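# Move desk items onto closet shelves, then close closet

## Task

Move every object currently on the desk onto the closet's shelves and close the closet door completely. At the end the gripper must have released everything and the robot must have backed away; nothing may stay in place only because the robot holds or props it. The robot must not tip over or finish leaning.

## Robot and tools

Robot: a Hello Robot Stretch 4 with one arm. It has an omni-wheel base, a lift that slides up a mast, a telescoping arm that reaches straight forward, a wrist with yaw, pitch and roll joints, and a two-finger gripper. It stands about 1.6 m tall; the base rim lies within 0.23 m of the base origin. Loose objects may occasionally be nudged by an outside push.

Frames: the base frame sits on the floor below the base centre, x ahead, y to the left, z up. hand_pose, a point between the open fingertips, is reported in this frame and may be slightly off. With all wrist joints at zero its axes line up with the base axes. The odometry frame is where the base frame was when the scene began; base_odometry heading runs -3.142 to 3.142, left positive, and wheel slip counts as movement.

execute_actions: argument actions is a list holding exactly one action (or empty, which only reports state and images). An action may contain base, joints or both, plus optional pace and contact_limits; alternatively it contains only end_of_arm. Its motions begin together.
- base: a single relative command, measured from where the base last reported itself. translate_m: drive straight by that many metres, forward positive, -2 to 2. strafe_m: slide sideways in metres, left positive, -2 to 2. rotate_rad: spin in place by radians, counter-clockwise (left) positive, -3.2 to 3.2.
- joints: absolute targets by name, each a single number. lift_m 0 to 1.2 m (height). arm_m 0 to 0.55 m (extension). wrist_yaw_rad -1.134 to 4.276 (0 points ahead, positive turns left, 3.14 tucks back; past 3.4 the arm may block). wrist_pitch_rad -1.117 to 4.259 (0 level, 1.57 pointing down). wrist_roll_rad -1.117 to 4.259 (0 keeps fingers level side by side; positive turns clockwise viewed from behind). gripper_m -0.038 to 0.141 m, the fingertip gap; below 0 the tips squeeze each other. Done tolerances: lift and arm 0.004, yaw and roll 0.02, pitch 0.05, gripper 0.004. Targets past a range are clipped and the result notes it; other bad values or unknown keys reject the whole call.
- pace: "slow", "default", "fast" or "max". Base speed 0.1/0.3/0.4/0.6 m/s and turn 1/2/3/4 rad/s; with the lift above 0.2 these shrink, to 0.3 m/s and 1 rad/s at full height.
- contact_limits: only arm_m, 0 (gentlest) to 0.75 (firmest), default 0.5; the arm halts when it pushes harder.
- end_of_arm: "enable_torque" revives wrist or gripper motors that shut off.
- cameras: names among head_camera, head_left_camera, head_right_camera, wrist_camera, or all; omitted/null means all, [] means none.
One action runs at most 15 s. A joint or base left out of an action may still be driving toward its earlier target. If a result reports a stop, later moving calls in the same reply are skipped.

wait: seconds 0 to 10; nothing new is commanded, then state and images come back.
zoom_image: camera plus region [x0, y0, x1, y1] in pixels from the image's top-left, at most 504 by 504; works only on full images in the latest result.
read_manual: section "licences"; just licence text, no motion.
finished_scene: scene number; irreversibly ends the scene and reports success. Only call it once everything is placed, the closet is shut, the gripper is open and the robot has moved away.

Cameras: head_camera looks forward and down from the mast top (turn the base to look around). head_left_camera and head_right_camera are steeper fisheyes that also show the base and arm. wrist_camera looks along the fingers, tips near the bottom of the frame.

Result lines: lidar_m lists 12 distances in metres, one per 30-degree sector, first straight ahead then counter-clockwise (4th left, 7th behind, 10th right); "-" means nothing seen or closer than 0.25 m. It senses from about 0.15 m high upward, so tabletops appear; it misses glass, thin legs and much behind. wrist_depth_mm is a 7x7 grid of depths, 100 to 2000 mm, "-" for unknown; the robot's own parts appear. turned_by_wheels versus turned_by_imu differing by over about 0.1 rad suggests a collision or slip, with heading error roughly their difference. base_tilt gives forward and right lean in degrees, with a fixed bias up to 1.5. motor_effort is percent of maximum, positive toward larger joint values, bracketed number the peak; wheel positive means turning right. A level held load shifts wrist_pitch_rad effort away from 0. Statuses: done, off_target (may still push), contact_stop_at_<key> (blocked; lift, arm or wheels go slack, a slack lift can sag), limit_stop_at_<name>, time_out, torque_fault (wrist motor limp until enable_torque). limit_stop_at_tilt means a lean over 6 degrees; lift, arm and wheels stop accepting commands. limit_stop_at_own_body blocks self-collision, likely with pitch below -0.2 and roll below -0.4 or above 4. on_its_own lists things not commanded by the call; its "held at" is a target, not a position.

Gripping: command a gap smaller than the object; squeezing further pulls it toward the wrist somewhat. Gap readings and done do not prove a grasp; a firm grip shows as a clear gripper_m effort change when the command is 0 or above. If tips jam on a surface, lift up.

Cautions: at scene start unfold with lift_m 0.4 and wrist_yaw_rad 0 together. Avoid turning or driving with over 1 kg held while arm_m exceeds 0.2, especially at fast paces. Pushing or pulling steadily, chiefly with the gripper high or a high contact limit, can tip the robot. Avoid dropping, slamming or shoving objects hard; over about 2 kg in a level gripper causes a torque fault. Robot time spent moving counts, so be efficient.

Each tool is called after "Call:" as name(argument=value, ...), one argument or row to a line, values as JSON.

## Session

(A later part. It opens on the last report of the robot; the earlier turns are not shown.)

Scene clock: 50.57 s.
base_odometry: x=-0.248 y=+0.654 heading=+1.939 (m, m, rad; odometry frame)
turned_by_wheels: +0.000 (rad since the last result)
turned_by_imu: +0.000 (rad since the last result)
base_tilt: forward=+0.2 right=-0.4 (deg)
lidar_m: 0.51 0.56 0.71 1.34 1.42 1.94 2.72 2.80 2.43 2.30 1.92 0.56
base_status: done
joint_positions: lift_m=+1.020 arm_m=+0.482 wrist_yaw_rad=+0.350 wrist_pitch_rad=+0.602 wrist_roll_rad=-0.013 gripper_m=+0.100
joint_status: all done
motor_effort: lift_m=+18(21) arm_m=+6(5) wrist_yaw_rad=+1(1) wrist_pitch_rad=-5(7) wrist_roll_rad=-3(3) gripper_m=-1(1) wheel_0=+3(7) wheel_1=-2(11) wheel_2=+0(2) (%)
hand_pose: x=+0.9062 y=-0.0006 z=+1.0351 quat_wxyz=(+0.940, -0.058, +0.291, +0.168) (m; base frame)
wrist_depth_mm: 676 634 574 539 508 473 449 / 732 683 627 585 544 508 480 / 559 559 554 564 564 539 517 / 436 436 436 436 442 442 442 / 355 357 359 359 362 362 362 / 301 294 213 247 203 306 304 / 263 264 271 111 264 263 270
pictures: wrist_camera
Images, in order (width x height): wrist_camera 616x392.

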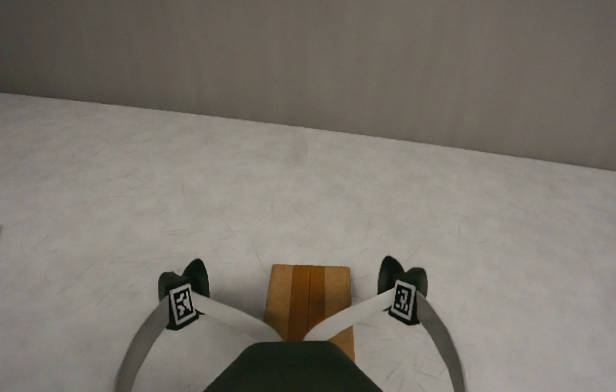

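Call:
execute_actions(
  actions=[
    {"base":{"strafe_m":-0.008},"joints":{"lift_m":0.957}},
  ],
  cameras=["wrist_camera","head_right_camera"],
)

Scene clock: 51.90 s.
base_odometry: x=-0.241 y=+0.657 heading=+1.939 (m, m, rad; odometry frame)
turned_by_wheels: +0.000 (rad since the last result)
turned_by_imu: +0.000 (rad since the last result)
base_tilt: forward=+0.1 right=-0.5 (deg)
lidar_m: 0.49 0.53 0.70 1.34 1.44 1.96 2.69 2.78 2.44 2.29 1.90 0.56
base_status: done
joint_positions: lift_m=+0.957 arm_m=+0.482 wrist_yaw_rad=+0.349 wrist_pitch_rad=+0.599 wrist_roll_rad=-0.013 gripper_m=+0.100
joint_status: all done
motor_effort: lift_m=+15(17) arm_m=+6(6) wrist_yaw_rad=+3(3) wrist_pitch_rad=+1(6) wrist_roll_rad=-3(3) gripper_m=-1(0) wheel_0=+3(10) wheel_1=-2(9) wheel_2=+0(1) (%)
hand_pose: x=+0.9066 y=-0.0006 z=+0.9729 quat_wxyz=(+0.941, -0.057, +0.290, +0.168) (m; base frame)
wrist_depth_mm: 676 627 574 539 508 473 449 / 603 603 603 574 544 512 484 / 433 427 430 433 433 439 442 / 334 336 336 338 340 340 338 / 273 274 268 207 278 277 277 / 230 225 189 181 201 235 234 / 201 201 202 112 204 202 204
pictures: head_right_camera, wrist_camera
Images, in order (width x height): head_right_camera 420x672, wrist_camera 616x392.

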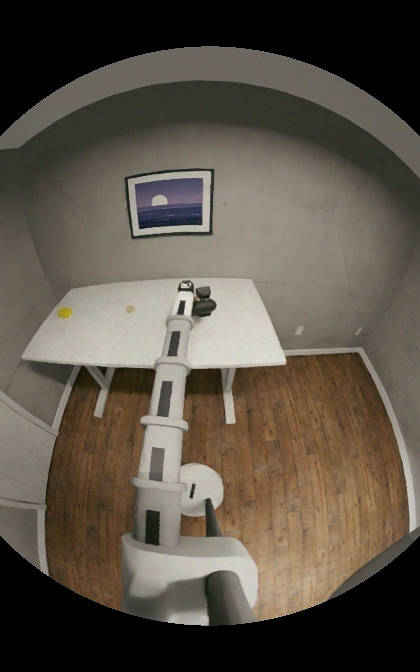

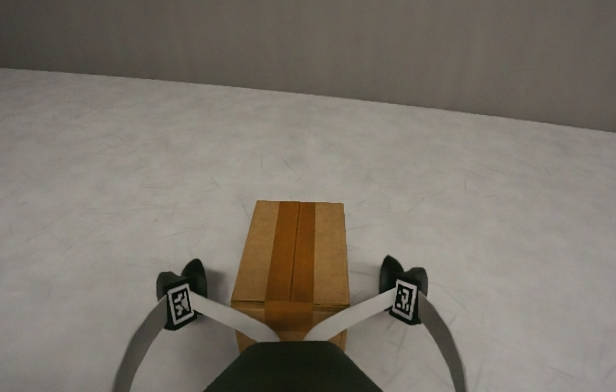

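Call:
execute_actions(
  actions=[
    {"joints":{"lift_m":0.965}},
  ],
  cameras=[],
)

Call:
execute_actions(
  actions=[
    {"joints":{"gripper_m":0.02}},
  ],
  cameras=["wrist_camera"],
)

Scene clock: 52.70 s.
base_odometry: x=-0.241 y=+0.657 heading=+1.939 (m, m, rad; odometry frame)
turned_by_wheels: +0.000 (rad since the last result)
turned_by_imu: +0.000 (rad since the last result)
base_tilt: forward=+0.2 right=-0.5 (deg)
lidar_m: 0.49 0.53 0.71 1.34 1.44 1.92 2.69 2.83 2.41 2.28 1.85 0.54
base_status: not commanded
joint_positions: lift_m=+0.965 arm_m=+0.482 wrist_yaw_rad=+0.350 wrist_pitch_rad=+0.601 wrist_roll_rad=-0.013 gripper_m=+0.100
joint_status: all done
motor_effort: lift_m=+23(23) arm_m=+6(6) wrist_yaw_rad=+2(3) wrist_pitch_rad=-7(6) wrist_roll_rad=-2(3) gripper_m=-1(2) wheel_0=+3(3) wheel_1=-2(2) wheel_2=+0(0) (%)
hand_pose: x=+0.9063 y=-0.0006 z=+0.9798 quat_wxyz=(+0.940, -0.058, +0.291, +0.168) (m; base frame)
wrist_depth_mm: 668 627 574 544 504 477 449 / 621 615 603 569 544 512 477 / 442 439 442 439 442 445 452 / 342 343 342 345 347 347 347 / 279 279 281 213 282 283 283 / 236 232 193 186 202 239 239 / 207 206 207 112 208 207 209
pictures: none
No camera images: the call's "cameras" was empty. Leave "cameras" out to get every camera's image.

Scene clock: 54.33 s.
base_odometry: x=-0.241 y=+0.657 heading=+1.939 (m, m, rad; odometry frame)
turned_by_wheels: +0.000 (rad since the last result)
turned_by_imu: +0.000 (rad since the last result)
base_tilt: forward=+0.2 right=-0.5 (deg)
lidar_m: 0.49 0.52 0.70 1.34 1.42 1.96 2.68 2.79 2.41 2.28 1.92 0.55
base_status: not commanded
joint_positions: lift_m=+0.965 arm_m=+0.482 wrist_yaw_rad=+0.350 wrist_pitch_rad=+0.602 wrist_roll_rad=-0.013 gripper_m=+0.020
joint_status: all done
motor_effort: lift_m=+23(23) arm_m=+6(6) wrist_yaw_rad=+1(2) wrist_pitch_rad=-7(8) wrist_roll_rad=-4(2) gripper_m=-19(20) wheel_0=+3(3) wheel_1=-2(2) wheel_2=+0(0) (%)
hand_pose: x=+0.9061 y=-0.0007 z=+0.9796 quat_wxyz=(+0.940, -0.058, +0.291, +0.168) (m; base frame)
wrist_depth_mm: 676 627 580 535 504 473 449 / 615 603 597 569 535 512 480 / 439 436 433 436 439 442 445 / 338 342 342 340 343 347 345 / 278 281 271 203 282 282 282 / 236 236 179 173 187 240 239 / 207 200 206 112 208 206 208
pictures: wrist_camera
Images, in order (width x height): wrist_camera 616x392.

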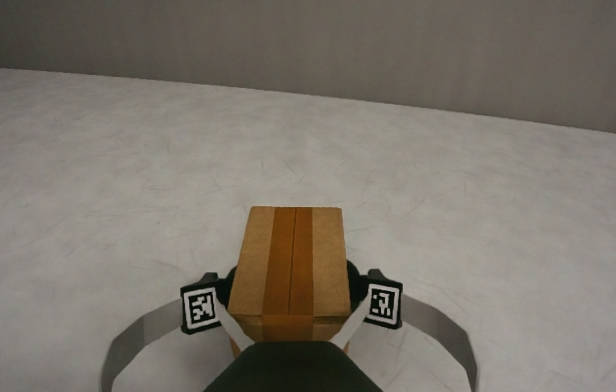

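Gripped. Lift and retract.

Call:
execute_actions(
  actions=[
    {"joints":{"lift_m":1.01}},
  ],
  cameras=["wrist_camera"],
)

Call:
execute_actions(
  actions=[
    {"joints":{"arm_m":0.0,"wrist_yaw_rad":0.0}},
  ],
  cameras=["wrist_camera","head_camera"],
)

Scene clock: 55.60 s.
base_odometry: x=-0.241 y=+0.657 heading=+1.939 (m, m, rad; odometry frame)
turned_by_wheels: +0.000 (rad since the last result)
turned_by_imu: +0.000 (rad since the last result)
base_tilt: forward=+0.2 right=-0.4 (deg)
lidar_m: 0.50 0.53 0.71 1.35 1.45 1.95 2.70 2.81 2.40 2.30 1.89 0.56
base_status: not commanded
joint_positions: lift_m=+1.010 arm_m=+0.482 wrist_yaw_rad=+0.350 wrist_pitch_rad=+0.602 wrist_roll_rad=-0.013 gripper_m=+0.020
joint_status: all done
motor_effort: lift_m=+24(24) arm_m=+6(6) wrist_yaw_rad=+1(2) wrist_pitch_rad=-9(11) wrist_roll_rad=-2(2) gripper_m=-19(19) wheel_0=+3(3) wheel_1=-2(2) wheel_2=+0(0) (%)
hand_pose: x=+0.9061 y=-0.0007 z=+1.0245 quat_wxyz=(+0.940, -0.058, +0.291, +0.168) (m; base frame)
wrist_depth_mm: 676 627 585 544 508 477 449 / 723 668 634 591 549 508 480 / 535 530 535 535 535 530 512 / 415 418 421 418 421 424 424 / 340 342 329 204 345 347 345 / 289 290 178 172 187 293 291 / 253 245 253 111 253 253 258
pictures: wrist_camera
Images, in order (width x height): wrist_camera 616x392.

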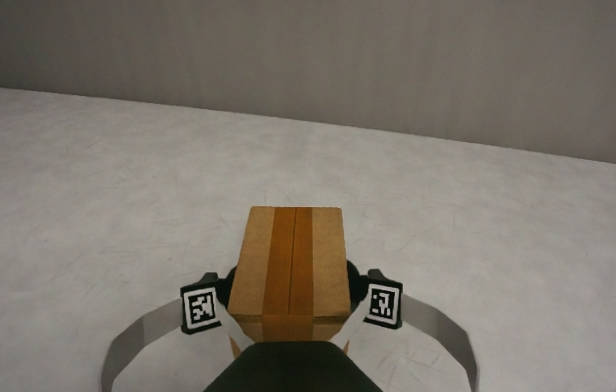

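Scene clock: 58.10 s.
base_odometry: x=-0.241 y=+0.657 heading=+1.939 (m, m, rad; odometry frame)
turned_by_wheels: +0.000 (rad since the last result)
turned_by_imu: +0.000 (rad since the last result)
base_tilt: forward=+0.1 right=-0.4 (deg)
lidar_m: 0.48 0.53 0.74 1.35 1.40 1.92 2.73 2.78 2.42 2.30 1.91 0.52
base_status: not commanded
joint_positions: lift_m=+1.010 arm_m=+0.001 wrist_yaw_rad=+0.000 wrist_pitch_rad=+0.603 wrist_roll_rad=-0.013 gripper_m=+0.020
joint_status: all done
motor_effort: lift_m=+24(23) arm_m=-6(6) wrist_yaw_rad=+1(5) wrist_pitch_rad=-10(10) wrist_roll_rad=-2(2) gripper_m=-18(19) wheel_0=+3(3) wheel_1=-2(2) wheel_2=+0(0) (%)
hand_pose: x=+0.4096 y=-0.0875 z=+1.0243 quat_wxyz=(+0.955, -0.006, +0.297, +0.002) (m; base frame)
wrist_depth_mm: 946 960 976 976 1008 1008 1025 / 759 741 741 732 750 1078 1098 / 539 535 535 539 544 544 1229 / 418 421 424 424 424 430 449 / 370 373 370 204 878 1499 1537 / 1397 1366 178 172 187 1397 1397 / 1229 1205 1182 112 1229 1229 1229
pictures: head_camera, wrist_camera
Images, in order (width x height): head_camera 420x560, wrist_camera 616x392.

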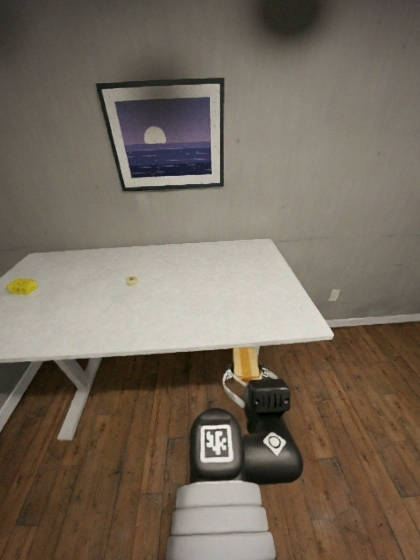

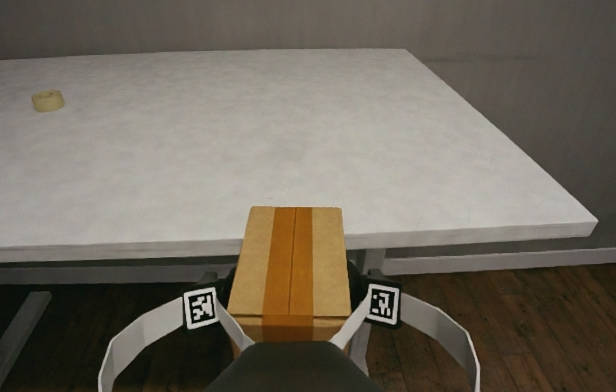

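Call:
execute_actions(
  actions=[
    {"base":{"translate_m":-0.3},"joints":{"lift_m":0.25},"pace":"fast"},
  ],
  cameras=[],
)

Call:
execute_actions(
  actions=[
    {"base":{"rotate_rad":3.02},"pace":"fast"},
  ],
  cameras=["head_camera"],
)

Scene clock: 61.80 s.
base_odometry: x=-0.133 y=+0.377 heading=+1.938 (m, m, rad; odometry frame)
turned_by_wheels: -0.001 (rad since the last result)
turned_by_imu: +0.001 (rad since the last result)
base_tilt: forward=+0.2 right=-0.5 (deg)
lidar_m: 0.80 0.84 1.12 1.36 1.42 1.94 2.37 2.50 2.42 2.30 2.31 0.85
base_status: done
joint_positions: lift_m=+0.250 arm_m=+0.001 wrist_yaw_rad=+0.000 wrist_pitch_rad=+0.603 wrist_roll_rad=-0.013 gripper_m=+0.020
joint_status: all done
motor_effort: lift_m=+19(22) arm_m=-6(6) wrist_yaw_rad=+1(1) wrist_pitch_rad=-11(11) wrist_roll_rad=-3(3) gripper_m=-18(18) wheel_0=-4(9) wheel_1=-3(9) wheel_2=+1(13) (%)
hand_pose: x=+0.4096 y=-0.0874 z=+0.2648 quat_wxyz=(+0.955, -0.006, +0.297, +0.002) (m; base frame)
wrist_depth_mm: 1205 1205 1229 1255 1255 1308 1281 / 1255 1281 1255 1255 1229 1308 1366 / 946 946 946 946 917 960 976 / 741 741 750 741 750 750 741 / 609 609 597 203 615 621 615 / 508 512 179 172 187 521 521 / 449 442 452 112 455 449 455
pictures: none
No camera images: the call's "cameras" was empty. Leave "cameras" out to get every camera's image.

Scene clock: 64.10 s.
base_odometry: x=-0.133 y=+0.377 heading=-1.325 (m, m, rad; odometry frame)
turned_by_wheels: +3.020 (rad since the last result)
turned_by_imu: +3.021 (rad since the last result)
base_tilt: forward=+0.1 right=-0.4 (deg)
lidar_m: 2.38 2.41 2.54 2.32 2.36 0.92 0.80 0.78 1.01 1.36 1.38 1.70
base_status: done
joint_positions: lift_m=+0.250 arm_m=+0.001 wrist_yaw_rad=+0.000 wrist_pitch_rad=+0.603 wrist_roll_rad=-0.013 gripper_m=+0.020
joint_status: not commanded
motor_effort: lift_m=+19(19) arm_m=-6(6) wrist_yaw_rad=+0(2) wrist_pitch_rad=-8(9) wrist_roll_rad=-3(3) gripper_m=-17(19) wheel_0=-4(13) wheel_1=+0(8) wheel_2=-2(15) (%)
hand_pose: x=+0.4097 y=-0.0874 z=+0.2648 quat_wxyz=(+0.955, -0.006, +0.297, +0.002) (m; base frame)
wrist_depth_mm: 1808 1808 1863 - - 1756 1366 / 1336 1308 1308 1336 1336 1336 1281 / 931 946 946 946 960 960 976 / 741 741 741 741 750 750 750 / 609 615 591 204 615 621 615 / 512 512 179 173 187 521 521 / 452 433 449 111 452 445 455
pictures: head_camera
Images, in order (width x height): head_camera 420x560.

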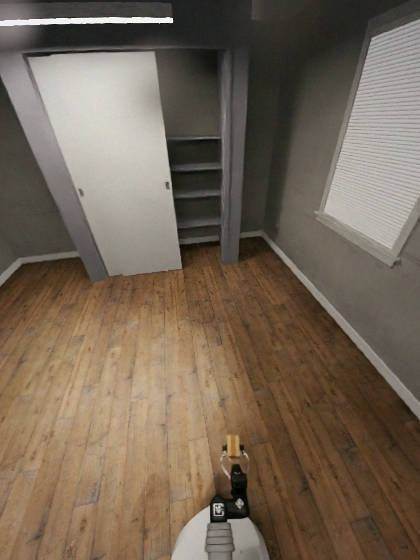

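Call:
execute_actions(
  actions=[
    {"base":{"translate_m":1.75},"joints":{"lift_m":0.5},"pace":"max"},
  ],
  cameras=[],
)

Call:
execute_actions(
  actions=[
    {"base":{"rotate_rad":0.135},"joints":{"lift_m":0.93},"pace":"fast"},
  ],
)

Scene clock: 68.93 s.
base_odometry: x=+0.293 y=-1.321 heading=-1.325 (m, m, rad; odometry frame)
turned_by_wheels: +0.000 (rad since the last result)
turned_by_imu: -0.010 (rad since the last result)
base_tilt: forward=+0.2 right=-0.4 (deg)
lidar_m: 0.71 0.72 0.80 2.60 2.62 3.22 3.32 1.91 1.21 1.06 1.07 0.71
base_status: done
joint_positions: lift_m=+0.500 arm_m=+0.001 wrist_yaw_rad=+0.000 wrist_pitch_rad=+0.603 wrist_roll_rad=-0.013 gripper_m=+0.020
joint_status: all done
motor_effort: lift_m=+21(26) arm_m=-6(6) wrist_yaw_rad=+0(0) wrist_pitch_rad=-8(12) wrist_roll_rad=-3(2) gripper_m=-18(19) wheel_0=+1(10) wheel_1=+2(10) wheel_2=+3(19) (%)
hand_pose: x=+0.4096 y=-0.0874 z=+0.5146 quat_wxyz=(+0.955, -0.006, +0.297, +0.002) (m; base frame)
wrist_depth_mm: 946 1008 1042 1008 439 469 1078 / 768 831 1160 991 480 517 1098 / 1138 1205 1255 1255 530 1281 1138 / 1160 1160 1160 723 591 1118 1118 / 946 946 931 203 668 976 960 / 654 809 179 172 188 809 820 / 683 676 707 112 707 707 715
pictures: none
No camera images: the call's "cameras" was empty. Leave "cameras" out to get every camera's image.

Scene clock: 71.10 s.
base_odometry: x=+0.293 y=-1.321 heading=-1.190 (m, m, rad; odometry frame)
turned_by_wheels: +0.135 (rad since the last result)
turned_by_imu: +0.135 (rad since the last result)
base_tilt: forward=+0.1 right=-0.4 (deg)
lidar_m: 0.97 0.72 0.97 2.59 2.71 3.50 3.37 1.68 1.13 1.05 1.16 0.71
base_status: done
joint_positions: lift_m=+0.930 arm_m=+0.001 wrist_yaw_rad=+0.000 wrist_pitch_rad=+0.603 wrist_roll_rad=-0.013 gripper_m=+0.020
joint_status: all done
motor_effort: lift_m=+23(25) arm_m=-6(6) wrist_yaw_rad=+0(0) wrist_pitch_rad=-9(9) wrist_roll_rad=-3(3) gripper_m=-19(19) wheel_0=-3(7) wheel_1=-2(8) wheel_2=+0(11) (%)
hand_pose: x=+0.4095 y=-0.0874 z=+0.9444 quat_wxyz=(+0.955, -0.006, +0.297, +0.002) (m; base frame)
wrist_depth_mm: 1042 1042 1042 1078 917 407 415 / 854 831 904 904 842 442 455 / 1182 1229 1255 1281 976 492 517 / 539 1118 1118 1118 661 554 1255 / 597 1499 1464 204 661 627 1366 / 676 732 178 172 187 750 1308 / 759 809 1138 112 842 1118 1138
pictures: head_camera, head_left_camera, head_right_camera, wrist_camera
Images, in order (width x height): head_camera 420x560, head_left_camera 420x672, head_right_camera 420x672, wrist_camera 616x392.

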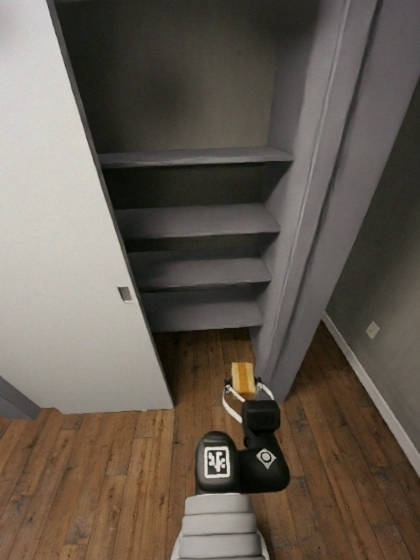

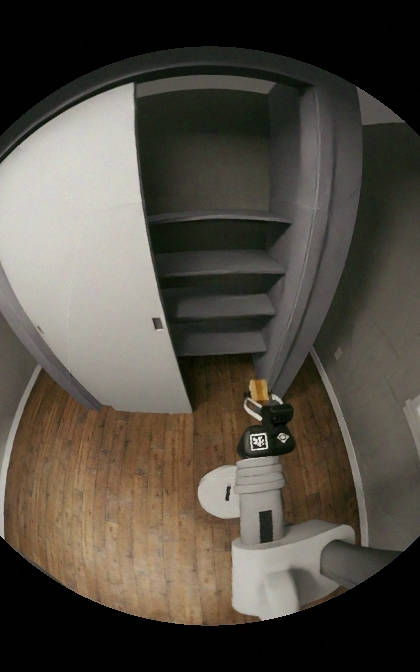

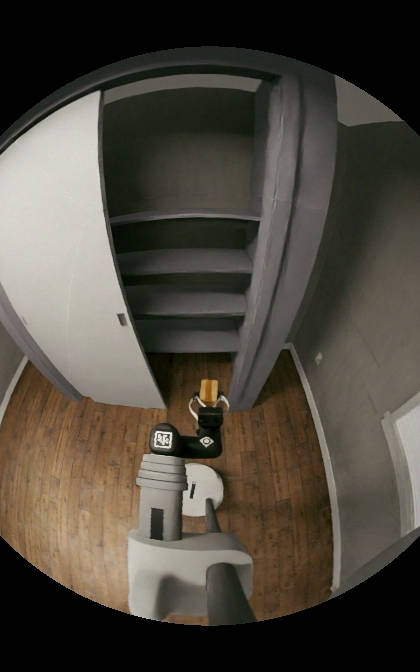

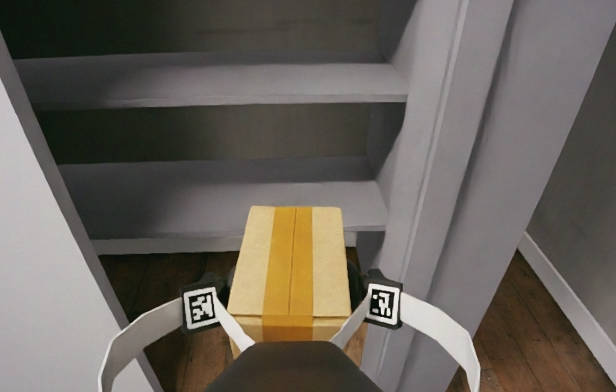

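Call:
execute_actions(
  actions=[
    {"base":{"translate_m":0.3},"joints":{"lift_m":0.9,"arm_m":0.3}},
  ],
  cameras=["wrist_camera","head_left_camera"],
)

Scene clock: 74.60 s.
base_odometry: x=+0.404 y=-1.599 heading=-1.190 (m, m, rad; odometry frame)
turned_by_wheels: +0.001 (rad since the last result)
turned_by_imu: -0.001 (rad since the last result)
base_tilt: forward=+0.2 right=-0.4 (deg)
lidar_m: 0.68 0.44 0.55 1.27 2.71 3.60 3.73 1.64 1.10 1.08 0.55 0.43
base_status: done
joint_positions: lift_m=+0.900 arm_m=+0.299 wrist_yaw_rad=+0.000 wrist_pitch_rad=+0.603 wrist_roll_rad=-0.013 gripper_m=+0.020
joint_status: all done
motor_effort: lift_m=+18(23) arm_m=+6(5) wrist_yaw_rad=+0(2) wrist_pitch_rad=-10(11) wrist_roll_rad=-2(3) gripper_m=-18(20) wheel_0=+4(6) wheel_1=+3(8) wheel_2=+0(9) (%)
hand_pose: x=+0.7076 y=-0.0874 z=+0.9148 quat_wxyz=(+0.955, -0.006, +0.297, +0.002) (m; base frame)
wrist_depth_mm: 504 517 525 530 535 473 347 / 549 559 569 580 585 480 353 / 530 535 535 544 544 488 355 / 418 418 421 424 424 421 359 / 343 345 336 204 349 347 336 / 291 294 179 172 187 304 306 / 621 615 634 112 647 439 359
pictures: head_left_camera, wrist_camera
Images, in order (width x height): head_left_camera 420x672, wrist_camera 616x392.

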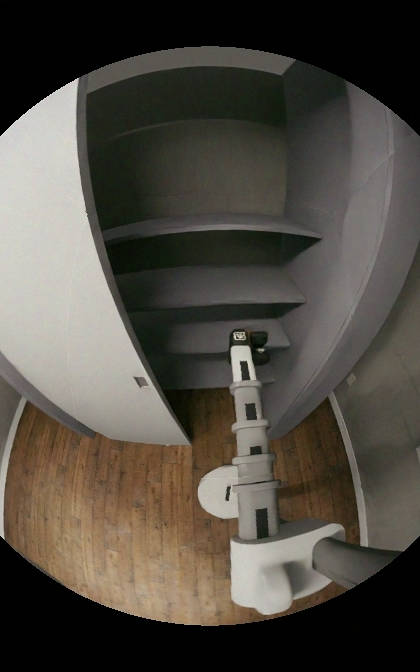

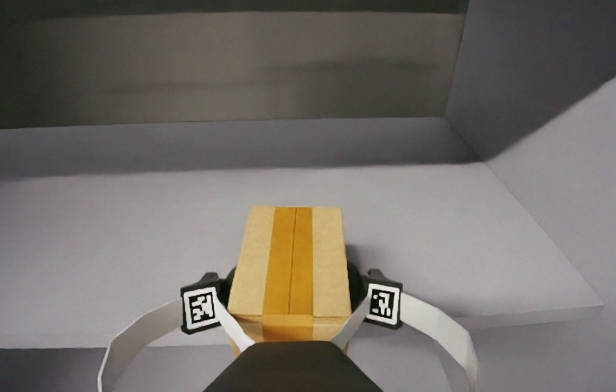

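Call:
execute_actions(
  actions=[
    {"joints":{"arm_m":0.4}},
  ],
  cameras=[],
)

Call:
execute_actions(
  actions=[
    {"joints":{"lift_m":0.858},"pace":"slow"},
  ],
  cameras=["wrist_camera"],
)

Scene clock: 76.37 s.
base_odometry: x=+0.404 y=-1.599 heading=-1.190 (m, m, rad; odometry frame)
turned_by_wheels: +0.000 (rad since the last result)
turned_by_imu: +0.000 (rad since the last result)
base_tilt: forward=+0.2 right=-0.4 (deg)
lidar_m: 0.65 0.47 0.53 1.25 2.70 3.64 3.72 1.61 1.15 1.07 0.53 0.42
base_status: not commanded
joint_positions: lift_m=+0.900 arm_m=+0.399 wrist_yaw_rad=+0.000 wrist_pitch_rad=+0.603 wrist_roll_rad=-0.013 gripper_m=+0.020
joint_status: all done
motor_effort: lift_m=+19(18) arm_m=+6(9) wrist_yaw_rad=+0(0) wrist_pitch_rad=-9(8) wrist_roll_rad=-3(3) gripper_m=-19(19) wheel_0=+4(4) wheel_1=+3(3) wheel_2=+0(1) (%)
hand_pose: x=+0.8075 y=-0.0874 z=+0.9148 quat_wxyz=(+0.955, -0.006, +0.297, +0.002) (m; base frame)
wrist_depth_mm: 418 427 433 439 445 442 342 / 455 459 469 477 484 477 347 / 484 500 508 512 517 484 353 / 418 418 421 421 427 427 357 / 343 345 336 203 349 349 338 / 290 293 179 172 187 294 294 / 253 247 255 112 257 255 260
pictures: none
No camera images: the call's "cameras" was empty. Leave "cameras" out to get every camera's image.

Scene clock: 77.57 s.
base_odometry: x=+0.404 y=-1.599 heading=-1.190 (m, m, rad; odometry frame)
turned_by_wheels: +0.000 (rad since the last result)
turned_by_imu: +0.000 (rad since the last result)
base_tilt: forward=+0.2 right=-0.4 (deg)
lidar_m: 0.67 0.43 0.52 1.29 2.70 3.63 3.70 1.64 1.11 1.06 0.55 0.41
base_status: not commanded
joint_positions: lift_m=+0.858 arm_m=+0.399 wrist_yaw_rad=+0.000 wrist_pitch_rad=+0.603 wrist_roll_rad=-0.013 gripper_m=+0.020
joint_status: all done
motor_effort: lift_m=+18(18) arm_m=+6(6) wrist_yaw_rad=+0(0) wrist_pitch_rad=-10(10) wrist_roll_rad=-3(4) gripper_m=-19(19) wheel_0=+4(4) wheel_1=+4(3) wheel_2=+0(0) (%)
hand_pose: x=+0.8075 y=-0.0874 z=+0.8729 quat_wxyz=(+0.955, -0.006, +0.297, +0.002) (m; base frame)
wrist_depth_mm: 418 424 430 436 442 439 345 / 455 462 469 480 484 473 349 / 449 445 445 445 452 430 353 / 349 349 351 349 353 355 342 / 285 286 279 204 290 290 290 / 242 243 178 172 187 246 245 / 211 205 212 112 213 212 214
pictures: wrist_camera
Images, in order (width x height): wrist_camera 616x392.

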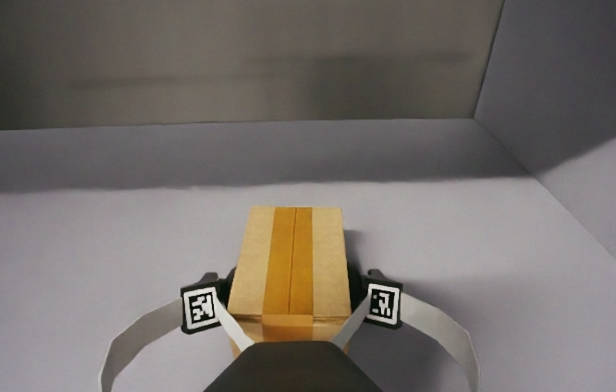

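Call:
execute_actions(
  actions=[
    {"joints":{"lift_m":0.852},"pace":"slow"},
  ],
  cameras=[],
)

Call:
execute_actions(
  actions=[
    {"joints":{"gripper_m":0.1}},
  ],
  cameras=["wrist_camera"],
)

Scene clock: 78.37 s.
base_odometry: x=+0.404 y=-1.599 heading=-1.190 (m, m, rad; odometry frame)
turned_by_wheels: +0.000 (rad since the last result)
turned_by_imu: +0.000 (rad since the last result)
base_tilt: forward=+0.1 right=-0.4 (deg)
lidar_m: 0.66 0.46 0.53 1.28 2.71 3.63 3.72 1.64 1.14 1.05 0.53 0.46
base_status: not commanded
joint_positions: lift_m=+0.852 arm_m=+0.399 wrist_yaw_rad=+0.000 wrist_pitch_rad=+0.603 wrist_roll_rad=-0.013 gripper_m=+0.020
joint_status: all done
motor_effort: lift_m=+17(18) arm_m=+6(6) wrist_yaw_rad=+0(0) wrist_pitch_rad=-8(9) wrist_roll_rad=-2(3) gripper_m=-19(19) wheel_0=+4(4) wheel_1=+3(3) wheel_2=+0(0) (%)
hand_pose: x=+0.8075 y=-0.0874 z=+0.8669 quat_wxyz=(+0.955, -0.006, +0.297, +0.002) (m; base frame)
wrist_depth_mm: 418 427 436 436 445 439 343 / 452 459 469 480 488 477 347 / 433 430 436 433 439 424 351 / 338 340 342 342 342 342 330 / 277 278 271 203 281 281 283 / 235 236 178 172 187 238 237 / 206 200 206 112 206 206 208
pictures: none
No camera images: the call's "cameras" was empty. Leave "cameras" out to get every camera's image.

Scene clock: 80.00 s.
base_odometry: x=+0.404 y=-1.599 heading=-1.190 (m, m, rad; odometry frame)
turned_by_wheels: +0.000 (rad since the last result)
turned_by_imu: +0.000 (rad since the last result)
base_tilt: forward=+0.2 right=-0.4 (deg)
lidar_m: 0.67 0.46 0.52 1.28 2.69 3.60 3.75 1.65 1.12 1.06 0.54 0.44
base_status: not commanded
joint_positions: lift_m=+0.852 arm_m=+0.399 wrist_yaw_rad=+0.000 wrist_pitch_rad=+0.602 wrist_roll_rad=-0.013 gripper_m=+0.100
joint_status: all done
motor_effort: lift_m=+18(18) arm_m=+6(6) wrist_yaw_rad=+0(0) wrist_pitch_rad=-9(9) wrist_roll_rad=-3(4) gripper_m=-1(20) wheel_0=+4(4) wheel_1=+3(3) wheel_2=+0(0) (%)
hand_pose: x=+0.8076 y=-0.0874 z=+0.8670 quat_wxyz=(+0.955, -0.006, +0.297, +0.002) (m; base frame)
wrist_depth_mm: 418 430 430 439 442 445 343 / 459 466 473 484 484 469 349 / 436 436 436 436 436 424 351 / 342 338 342 343 343 347 332 / 277 279 272 212 281 282 282 / 235 230 191 185 203 239 239 / 206 204 206 112 207 205 209
pictures: wrist_camera
Images, in order (width x height): wrist_camera 616x392.

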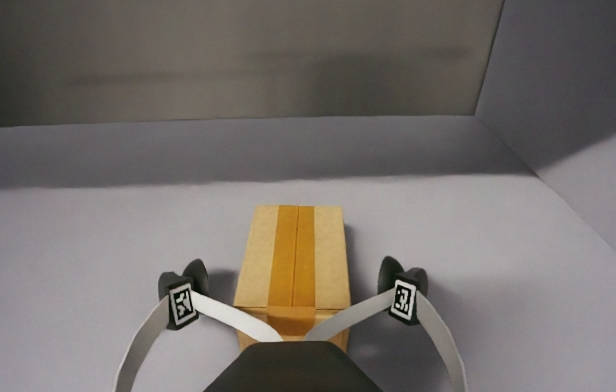

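Call:
execute_actions(
  actions=[
    {"base":{"translate_m":-0.3},"joints":{"arm_m":0.0,"lift_m":0.87},"pace":"fast"},
  ],
  cameras=["head_camera"],
)

Call:
execute_actions(
  actions=[
    {"base":{"rotate_rad":-3.05},"joints":{"lift_m":0.22},"pace":"max"},
  ],
  cameras=["head_camera"],
)

Scene clock: 83.23 s.
base_odometry: x=+0.293 y=-1.321 heading=-1.190 (m, m, rad; odometry frame)
turned_by_wheels: +0.000 (rad since the last result)
turned_by_imu: +0.002 (rad since the last result)
base_tilt: forward=+0.1 right=-0.4 (deg)
lidar_m: 0.99 0.73 0.94 2.61 2.70 3.49 3.37 1.66 1.13 1.05 1.15 0.71
base_status: done
joint_positions: lift_m=+0.870 arm_m=+0.001 wrist_yaw_rad=+0.000 wrist_pitch_rad=+0.602 wrist_roll_rad=-0.013 gripper_m=+0.100
joint_status: all done
motor_effort: lift_m=+22(25) arm_m=-6(8) wrist_yaw_rad=+1(1) wrist_pitch_rad=-6(10) wrist_roll_rad=-3(3) gripper_m=+0(0) wheel_0=-4(7) wheel_1=-3(8) wheel_2=+2(13) (%)
hand_pose: x=+0.4096 y=-0.0875 z=+0.8846 quat_wxyz=(+0.955, -0.006, +0.297, +0.002) (m; base frame)
wrist_depth_mm: 1008 991 1008 1042 891 410 415 / 809 1138 1160 1182 788 442 455 / 1160 1205 1229 1229 960 492 517 / 539 1008 1025 1098 654 554 1281 / 597 1464 1464 1464 627 627 1336 / 668 723 213 1229 202 768 1229 / 778 788 1098 111 831 1078 1098
pictures: head_camera
Images, in order (width x height): head_camera 420x560.

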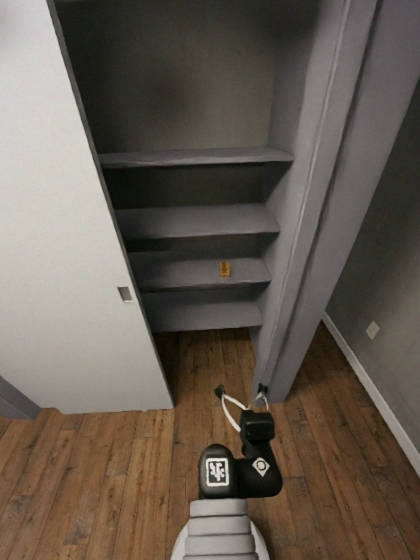

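Scene clock: 86.07 s.
base_odometry: x=+0.293 y=-1.321 heading=+2.044 (m, m, rad; odometry frame)
turned_by_wheels: -3.049 (rad since the last result)
turned_by_imu: -3.051 (rad since the last result)
base_tilt: forward=+0.2 right=-0.5 (deg)
lidar_m: 2.51 1.51 1.11 1.07 1.18 0.69 0.99 0.73 1.07 2.57 2.77 2.54
base_status: done
joint_positions: lift_m=+0.220 arm_m=+0.001 wrist_yaw_rad=+0.000 wrist_pitch_rad=+0.602 wrist_roll_rad=-0.013 gripper_m=+0.100
joint_status: all done
motor_effort: lift_m=+19(20) arm_m=-6(6) wrist_yaw_rad=+0(2) wrist_pitch_rad=-5(6) wrist_roll_rad=-3(3) gripper_m=+0(1) wheel_0=+3(11) wheel_1=+3(9) wheel_2=+3(13) (%)
hand_pose: x=+0.4097 y=-0.0874 z=+0.2350 quat_wxyz=(+0.955, -0.006, +0.296, +0.002) (m; base frame)
wrist_depth_mm: 1464 1863 - - - - - / 1255 1229 1229 1229 1255 1255 1281 / 878 891 866 904 891 891 904 / 691 699 691 699 699 699 707 / 564 569 574 574 580 574 569 / 477 469 213 492 202 484 492 / 418 415 430 111 421 418 424
pictures: head_camera
Images, in order (width x height): head_camera 420x560.

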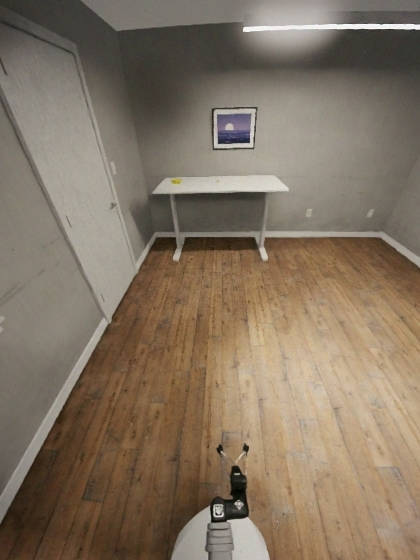

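Call:
execute_actions(
  actions=[
    {"base":{"translate_m":2.0},"joints":{"lift_m":1.03},"pace":"max"},
  ],
  cameras=["head_camera","wrist_camera"],
)

Scene clock: 91.17 s.
base_odometry: x=-0.619 y=+0.459 heading=+2.044 (m, m, rad; odometry frame)
turned_by_wheels: +0.000 (rad since the last result)
turned_by_imu: -0.011 (rad since the last result)
base_tilt: forward=+0.1 right=-0.4 (deg)
lidar_m: 0.52 0.55 0.80 0.91 1.00 1.51 2.68 2.84 2.78 2.72 0.72 0.56
base_status: done
joint_positions: lift_m=+1.030 arm_m=+0.001 wrist_yaw_rad=+0.000 wrist_pitch_rad=+0.602 wrist_roll_rad=-0.013 gripper_m=+0.100
joint_status: all done
motor_effort: lift_m=+21(26) arm_m=-6(6) wrist_yaw_rad=+1(1) wrist_pitch_rad=-6(6) wrist_roll_rad=-2(3) gripper_m=+1(1) wheel_0=+2(10) wheel_1=+2(9) wheel_2=+2(16) (%)
hand_pose: x=+0.4097 y=-0.0874 z=+1.0448 quat_wxyz=(+0.955, -0.006, +0.296, +0.002) (m; base frame)
wrist_depth_mm: 1025 1008 1025 991 991 976 976 / 707 809 798 809 809 842 842 / 585 580 580 585 591 597 597 / 452 455 455 459 459 459 466 / 1255 404 404 410 397 407 407 / 1397 1042 213 1430 202 1397 1366 / 1229 1205 1281 112 1205 1205 1229
pictures: head_camera, wrist_camera
Images, in order (width x height): head_camera 420x560, wrist_camera 616x392.

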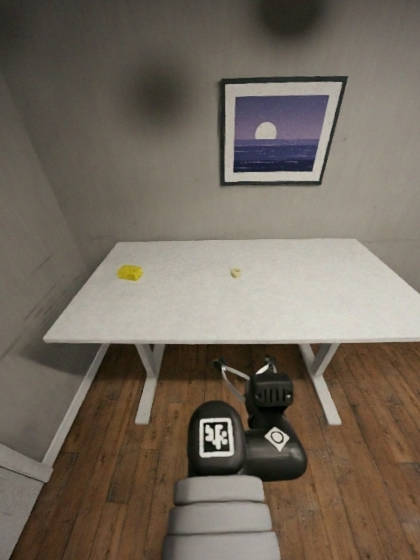

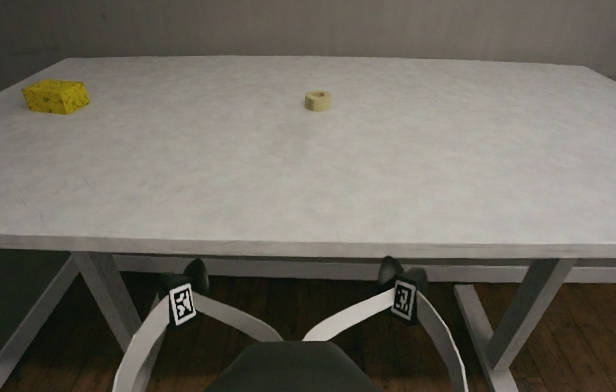

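Call:
execute_actions(
  actions=[
    {"base":{"strafe_m":-0.02},"joints":{"arm_m":0.42,"gripper_m":0.09}},
  ],
  cameras=["wrist_camera"],
)

Scene clock: 93.77 s.
base_odometry: x=-0.601 y=+0.468 heading=+2.044 (m, m, rad; odometry frame)
turned_by_wheels: +0.000 (rad since the last result)
turned_by_imu: +0.000 (rad since the last result)
base_tilt: forward=+0.2 right=-0.4 (deg)
lidar_m: 0.51 0.59 0.83 0.94 1.06 1.57 2.65 2.83 2.77 2.69 0.71 0.59
base_status: done
joint_positions: lift_m=+1.030 arm_m=+0.419 wrist_yaw_rad=+0.000 wrist_pitch_rad=+0.602 wrist_roll_rad=-0.013 gripper_m=+0.090
joint_status: all done
motor_effort: lift_m=+21(21) arm_m=+6(4) wrist_yaw_rad=+0(1) wrist_pitch_rad=-5(6) wrist_roll_rad=-2(3) gripper_m=-1(0) wheel_0=+2(10) wheel_1=-2(10) wheel_2=+0(2) (%)
hand_pose: x=+0.8277 y=-0.0874 z=+1.0448 quat_wxyz=(+0.955, -0.006, +0.296, +0.002) (m; base frame)
wrist_depth_mm: 627 627 621 615 603 609 603 / 691 683 683 676 668 668 654 / 585 580 580 580 580 591 591 / 452 455 455 455 455 459 462 / 370 373 375 353 375 375 375 / 312 314 213 319 198 319 319 / 272 272 282 111 274 273 281
pictures: wrist_camera
Images, in order (width x height): wrist_camera 616x392.

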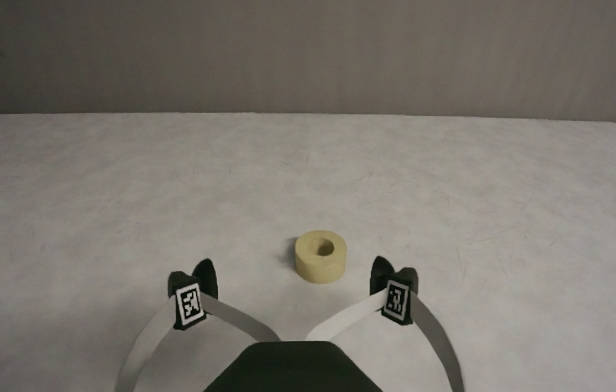

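Call:
execute_actions(
  actions=[
    {"base":{"strafe_m":-0.02},"joints":{"arm_m":0.52,"lift_m":1.0}},
  ],
  cameras=["wrist_camera"],
)

Call:
execute_actions(
  actions=[
    {"joints":{"lift_m":0.962},"pace":"slow"},
  ],
  cameras=["wrist_camera"],
)

Scene clock: 95.60 s.
base_odometry: x=-0.584 y=+0.478 heading=+2.044 (m, m, rad; odometry frame)
turned_by_wheels: +0.000 (rad since the last result)
turned_by_imu: +0.000 (rad since the last result)
base_tilt: forward=+0.1 right=-0.4 (deg)
lidar_m: 0.50 0.58 0.83 0.97 1.06 1.59 2.68 2.83 2.76 2.68 0.73 0.56
base_status: done
joint_positions: lift_m=+1.000 arm_m=+0.519 wrist_yaw_rad=+0.000 wrist_pitch_rad=+0.602 wrist_roll_rad=-0.013 gripper_m=+0.090
joint_status: all done
motor_effort: lift_m=+18(21) arm_m=+6(7) wrist_yaw_rad=+1(1) wrist_pitch_rad=-6(7) wrist_roll_rad=-2(4) gripper_m=+1(1) wheel_0=+3(9) wheel_1=-1(9) wheel_2=+0(0) (%)
hand_pose: x=+0.9277 y=-0.0874 z=+1.0151 quat_wxyz=(+0.955, -0.006, +0.296, +0.002) (m; base frame)
wrist_depth_mm: 535 535 535 525 525 517 512 / 591 580 580 574 569 564 554 / 517 512 512 512 517 525 525 / 399 402 402 407 404 410 410 / 329 330 330 332 334 332 332 / 278 276 212 260 197 283 279 / 243 241 250 112 246 242 245
pictures: wrist_camera
Images, in order (width x height): wrist_camera 616x392.

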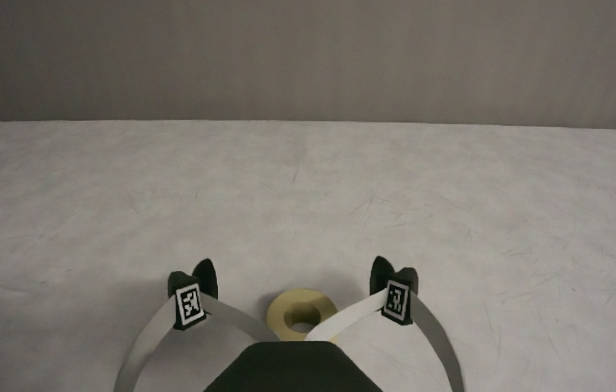

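Scene clock: 96.77 s.
base_odometry: x=-0.584 y=+0.478 heading=+2.044 (m, m, rad; odometry frame)
turned_by_wheels: +0.000 (rad since the last result)
turned_by_imu: +0.000 (rad since the last result)
base_tilt: forward=+0.2 right=-0.4 (deg)
lidar_m: 0.52 0.56 0.79 0.96 1.10 1.59 2.67 2.81 2.74 2.68 0.72 0.54
base_status: not commanded
joint_positions: lift_m=+0.962 arm_m=+0.519 wrist_yaw_rad=+0.000 wrist_pitch_rad=+0.602 wrist_roll_rad=-0.013 gripper_m=+0.090
joint_status: all done
motor_effort: lift_m=+17(17) arm_m=+6(6) wrist_yaw_rad=+0(0) wrist_pitch_rad=-6(5) wrist_roll_rad=-3(4) gripper_m=-2(1) wheel_0=+3(3) wheel_1=-1(1) wheel_2=+0(0) (%)
hand_pose: x=+0.9277 y=-0.0874 z=+0.9772 quat_wxyz=(+0.955, -0.006, +0.296, +0.002) (m; base frame)
wrist_depth_mm: 535 530 525 525 525 521 512 / 569 569 564 564 564 554 544 / 430 433 430 433 439 439 445 / 336 338 338 340 340 342 343 / 274 278 278 279 281 279 279 / 233 233 213 214 198 237 236 / 204 202 211 112 206 204 206
pictures: wrist_camera
Images, in order (width x height): wrist_camera 616x392.

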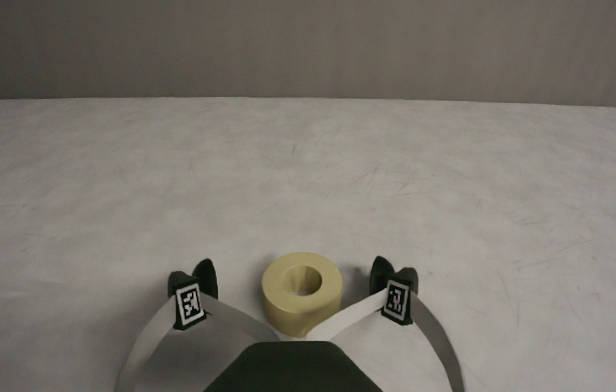

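Call:
execute_actions(
  actions=[
    {"joints":{"gripper_m":0.015}},
  ],
  cameras=["wrist_camera"],
)

Call:
execute_actions(
  actions=[
    {"joints":{"lift_m":1.0}},
  ],
  cameras=["wrist_camera"],
)

Scene clock: 98.63 s.
base_odometry: x=-0.584 y=+0.478 heading=+2.044 (m, m, rad; odometry frame)
turned_by_wheels: +0.000 (rad since the last result)
turned_by_imu: +0.000 (rad since the last result)
base_tilt: forward=+0.2 right=-0.4 (deg)
lidar_m: 0.51 0.57 0.80 0.97 1.07 1.56 2.68 2.83 2.72 2.68 0.72 0.54
base_status: not commanded
joint_positions: lift_m=+0.962 arm_m=+0.519 wrist_yaw_rad=+0.000 wrist_pitch_rad=+0.602 wrist_roll_rad=-0.013 gripper_m=+0.015
joint_status: all done
motor_effort: lift_m=+17(18) arm_m=+6(6) wrist_yaw_rad=+1(0) wrist_pitch_rad=-6(4) wrist_roll_rad=-2(2) gripper_m=-19(19) wheel_0=+3(3) wheel_1=-1(1) wheel_2=+0(0) (%)
hand_pose: x=+0.9277 y=-0.0874 z=+0.9772 quat_wxyz=(+0.955, -0.006, +0.296, +0.002) (m; base frame)
wrist_depth_mm: 544 535 525 525 521 521 517 / 574 574 569 569 564 559 549 / 430 430 433 433 436 439 445 / 336 336 338 340 342 342 342 / 276 277 278 281 279 279 278 / 232 233 190 208 190 236 236 / 204 198 204 112 206 204 206
pictures: wrist_camera
Images, in order (width x height): wrist_camera 616x392.

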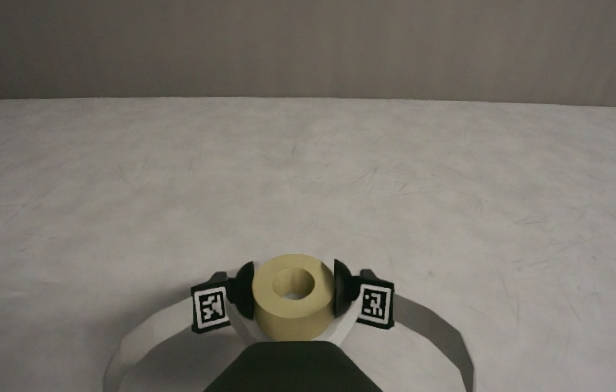

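Scene clock: 99.63 s.
base_odometry: x=-0.584 y=+0.478 heading=+2.044 (m, m, rad; odometry frame)
turned_by_wheels: +0.000 (rad since the last result)
turned_by_imu: +0.000 (rad since the last result)
base_tilt: forward=+0.2 right=-0.4 (deg)
lidar_m: 0.50 0.58 0.82 0.96 1.05 1.57 2.65 2.83 2.75 2.68 0.73 0.58
base_status: not commanded
joint_positions: lift_m=+1.000 arm_m=+0.519 wrist_yaw_rad=+0.000 wrist_pitch_rad=+0.602 wrist_roll_rad=-0.013 gripper_m=+0.015
joint_status: all done
motor_effort: lift_m=+23(25) arm_m=+6(6) wrist_yaw_rad=+0(1) wrist_pitch_rad=-5(5) wrist_roll_rad=-2(3) gripper_m=-17(17) wheel_0=+3(3) wheel_1=-1(1) wheel_2=+0(0) (%)
hand_pose: x=+0.9277 y=-0.0874 z=+1.0147 quat_wxyz=(+0.955, -0.006, +0.296, +0.002) (m; base frame)
wrist_depth_mm: 535 539 530 521 521 521 517 / 580 580 580 569 569 569 559 / 517 512 508 517 517 521 525 / 399 402 402 402 402 407 410 / 325 329 330 334 334 332 332 / 276 278 191 207 189 281 282 / 242 236 243 111 244 242 247
pictures: wrist_camera
Images, in order (width x height): wrist_camera 616x392.

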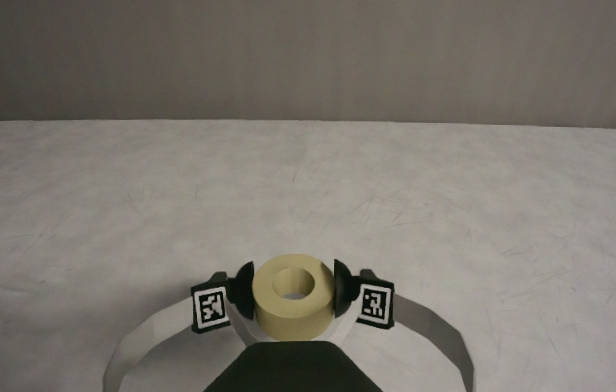

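Call:
execute_actions(
  actions=[
    {"base":{"translate_m":-0.3},"joints":{"arm_m":0.0},"pace":"fast"},
  ],
  cameras=[],
)

Call:
execute_actions(
  actions=[
    {"base":{"rotate_rad":-3.075},"joints":{"lift_m":0.22},"pace":"max"},
  ],
  cameras=["head_camera","wrist_camera"],
)

Scene clock: 102.50 s.
base_odometry: x=-0.447 y=+0.211 heading=+2.044 (m, m, rad; odometry frame)
turned_by_wheels: -0.001 (rad since the last result)
turned_by_imu: +0.001 (rad since the last result)
base_tilt: forward=+0.1 right=-0.5 (deg)
lidar_m: 0.79 0.85 1.05 1.00 1.12 1.56 2.37 2.54 2.74 2.66 1.13 0.85
base_status: done
joint_positions: lift_m=+1.000 arm_m=+0.001 wrist_yaw_rad=+0.000 wrist_pitch_rad=+0.602 wrist_roll_rad=-0.013 gripper_m=+0.015
joint_status: all done
motor_effort: lift_m=+23(23) arm_m=-6(5) wrist_yaw_rad=+2(2) wrist_pitch_rad=-8(7) wrist_roll_rad=-2(3) gripper_m=-17(17) wheel_0=-4(11) wheel_1=-3(9) wheel_2=-1(19) (%)
hand_pose: x=+0.4096 y=-0.0875 z=+1.0145 quat_wxyz=(+0.955, -0.006, +0.297, +0.002) (m; base frame)
wrist_depth_mm: 1255 1118 1182 1182 1205 1138 1229 / 715 723 707 715 723 741 750 / 1397 1499 1537 1499 1499 1464 1464 / 1464 1708 1708 1756 1708 1618 1618 / 1464 1576 1661 1661 1618 1618 1661 / 1397 1366 191 208 190 1397 1397 / 1182 1160 1205 112 1205 1182 1205
pictures: none
No camera images: the call's "cameras" was empty. Leave "cameras" out to get every camera's image.

Scene clock: 105.70 s.
base_odometry: x=-0.447 y=+0.211 heading=-1.031 (m, m, rad; odometry frame)
turned_by_wheels: -3.074 (rad since the last result)
turned_by_imu: -3.076 (rad since the last result)
base_tilt: forward=+0.1 right=-0.4 (deg)
lidar_m: 2.37 2.61 2.70 2.68 1.09 0.85 0.82 0.92 1.01 1.00 1.15 1.69
base_status: done
joint_positions: lift_m=+0.220 arm_m=+0.001 wrist_yaw_rad=+0.000 wrist_pitch_rad=+0.602 wrist_roll_rad=-0.013 gripper_m=+0.015
joint_status: all done
motor_effort: lift_m=+19(21) arm_m=-6(6) wrist_yaw_rad=+1(2) wrist_pitch_rad=-8(7) wrist_roll_rad=-3(3) gripper_m=-17(18) wheel_0=+3(9) wheel_1=+3(8) wheel_2=+2(11) (%)
hand_pose: x=+0.4097 y=-0.0874 z=+0.2349 quat_wxyz=(+0.955, -0.006, +0.297, +0.002) (m; base frame)
wrist_depth_mm: - - 1921 1921 1863 - 1618 / 1229 1205 1229 1229 1229 1281 1336 / 878 891 891 891 891 904 904 / 691 691 699 699 699 699 707 / 569 569 569 569 574 574 574 / 477 484 190 208 190 488 488 / 415 410 418 112 421 421 424
pictures: head_camera, wrist_camera
Images, in order (width x height): head_camera 420x560, wrist_camera 616x392.

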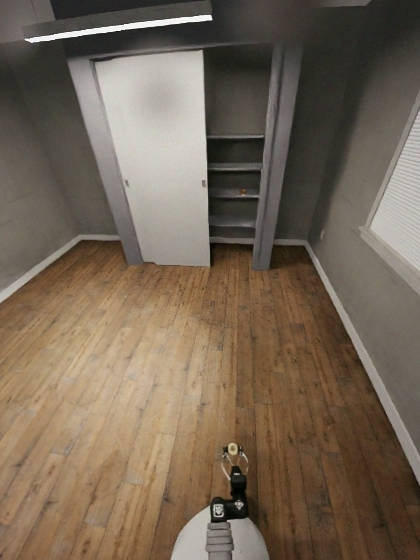

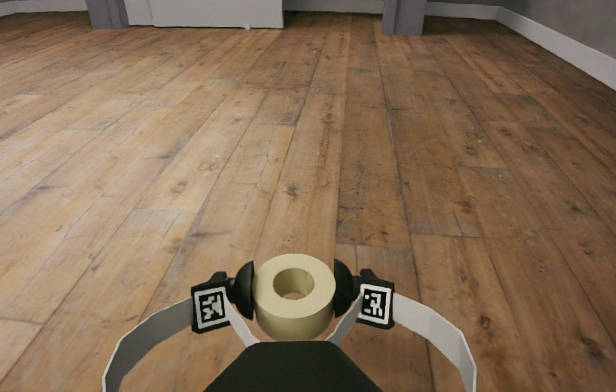

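Call:
execute_actions(
  actions=[
    {"base":{"translate_m":1.72},"joints":{"lift_m":0.5},"pace":"max"},
  ],
  cameras=[],
)

Call:
execute_actions(
  actions=[
    {"base":{"rotate_rad":-0.14},"joints":{"lift_m":0.9},"pace":"fast"},
  ],
  cameras=["head_camera","wrist_camera"],
)

Scene clock: 110.37 s.
base_odometry: x=+0.438 y=-1.264 heading=-1.030 (m, m, rad; odometry frame)
turned_by_wheels: +0.000 (rad since the last result)
turned_by_imu: -0.010 (rad since the last result)
base_tilt: forward=+0.2 right=-0.5 (deg)
lidar_m: 0.65 0.73 1.22 2.44 2.69 2.94 3.33 1.60 1.27 1.21 0.78 0.76
base_status: done
joint_positions: lift_m=+0.500 arm_m=+0.001 wrist_yaw_rad=+0.000 wrist_pitch_rad=+0.602 wrist_roll_rad=-0.013 gripper_m=+0.015
joint_status: all done
motor_effort: lift_m=+21(26) arm_m=-6(6) wrist_yaw_rad=+1(1) wrist_pitch_rad=-8(7) wrist_roll_rad=-3(3) gripper_m=-17(18) wheel_0=+2(16) wheel_1=+1(10) wheel_2=+2(23) (%)
hand_pose: x=+0.4096 y=-0.0874 z=+0.5148 quat_wxyz=(+0.955, -0.006, +0.297, +0.002) (m; base frame)
wrist_depth_mm: 430 421 427 1025 1042 991 798 / 469 462 469 820 831 842 732 / 525 508 508 1229 1229 1182 778 / 591 569 569 1182 1160 1098 768 / 676 647 621 960 976 946 627 / 778 732 190 208 190 820 609 / 699 683 707 111 707 699 668
pictures: none
No camera images: the call's "cameras" was empty. Leave "cameras" out to get every camera's image.

Scene clock: 112.47 s.
base_odometry: x=+0.438 y=-1.264 heading=-1.170 (m, m, rad; odometry frame)
turned_by_wheels: -0.140 (rad since the last result)
turned_by_imu: -0.140 (rad since the last result)
base_tilt: forward=+0.2 right=-0.5 (deg)
lidar_m: 0.66 0.67 0.96 2.43 2.55 3.47 3.39 1.86 1.28 1.23 1.32 0.80
base_status: done
joint_positions: lift_m=+0.900 arm_m=+0.001 wrist_yaw_rad=+0.000 wrist_pitch_rad=+0.602 wrist_roll_rad=-0.013 gripper_m=+0.015
joint_status: all done
motor_effort: lift_m=+22(25) arm_m=-6(6) wrist_yaw_rad=+0(1) wrist_pitch_rad=-6(9) wrist_roll_rad=-2(2) gripper_m=-18(18) wheel_0=+2(7) wheel_1=+0(8) wheel_2=+0(7) (%)
hand_pose: x=+0.4096 y=-0.0874 z=+0.9146 quat_wxyz=(+0.955, -0.006, +0.297, +0.002) (m; base frame)
wrist_depth_mm: 399 413 1042 1042 1025 831 484 / 433 442 891 891 904 798 492 / 477 484 1229 1255 1255 866 488 / 530 535 1078 1078 1078 866 539 / 597 597 1499 1499 1464 699 609 / 691 668 190 207 190 723 715 / 798 778 809 112 1118 798 1098
pictures: head_camera, wrist_camera
Images, in order (width x height): head_camera 420x560, wrist_camera 616x392.

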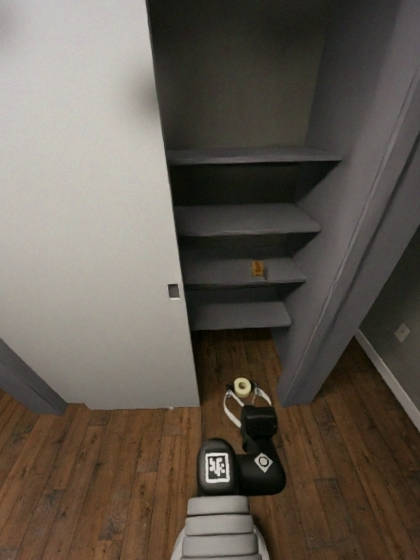

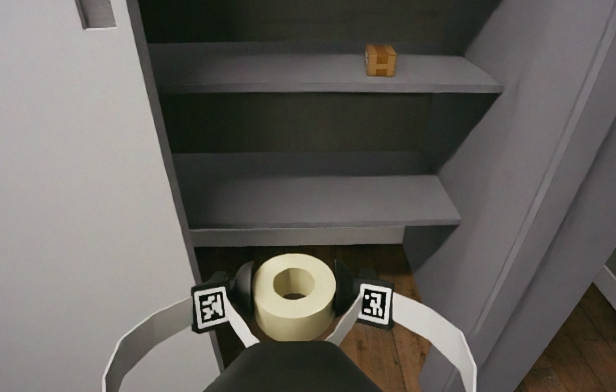

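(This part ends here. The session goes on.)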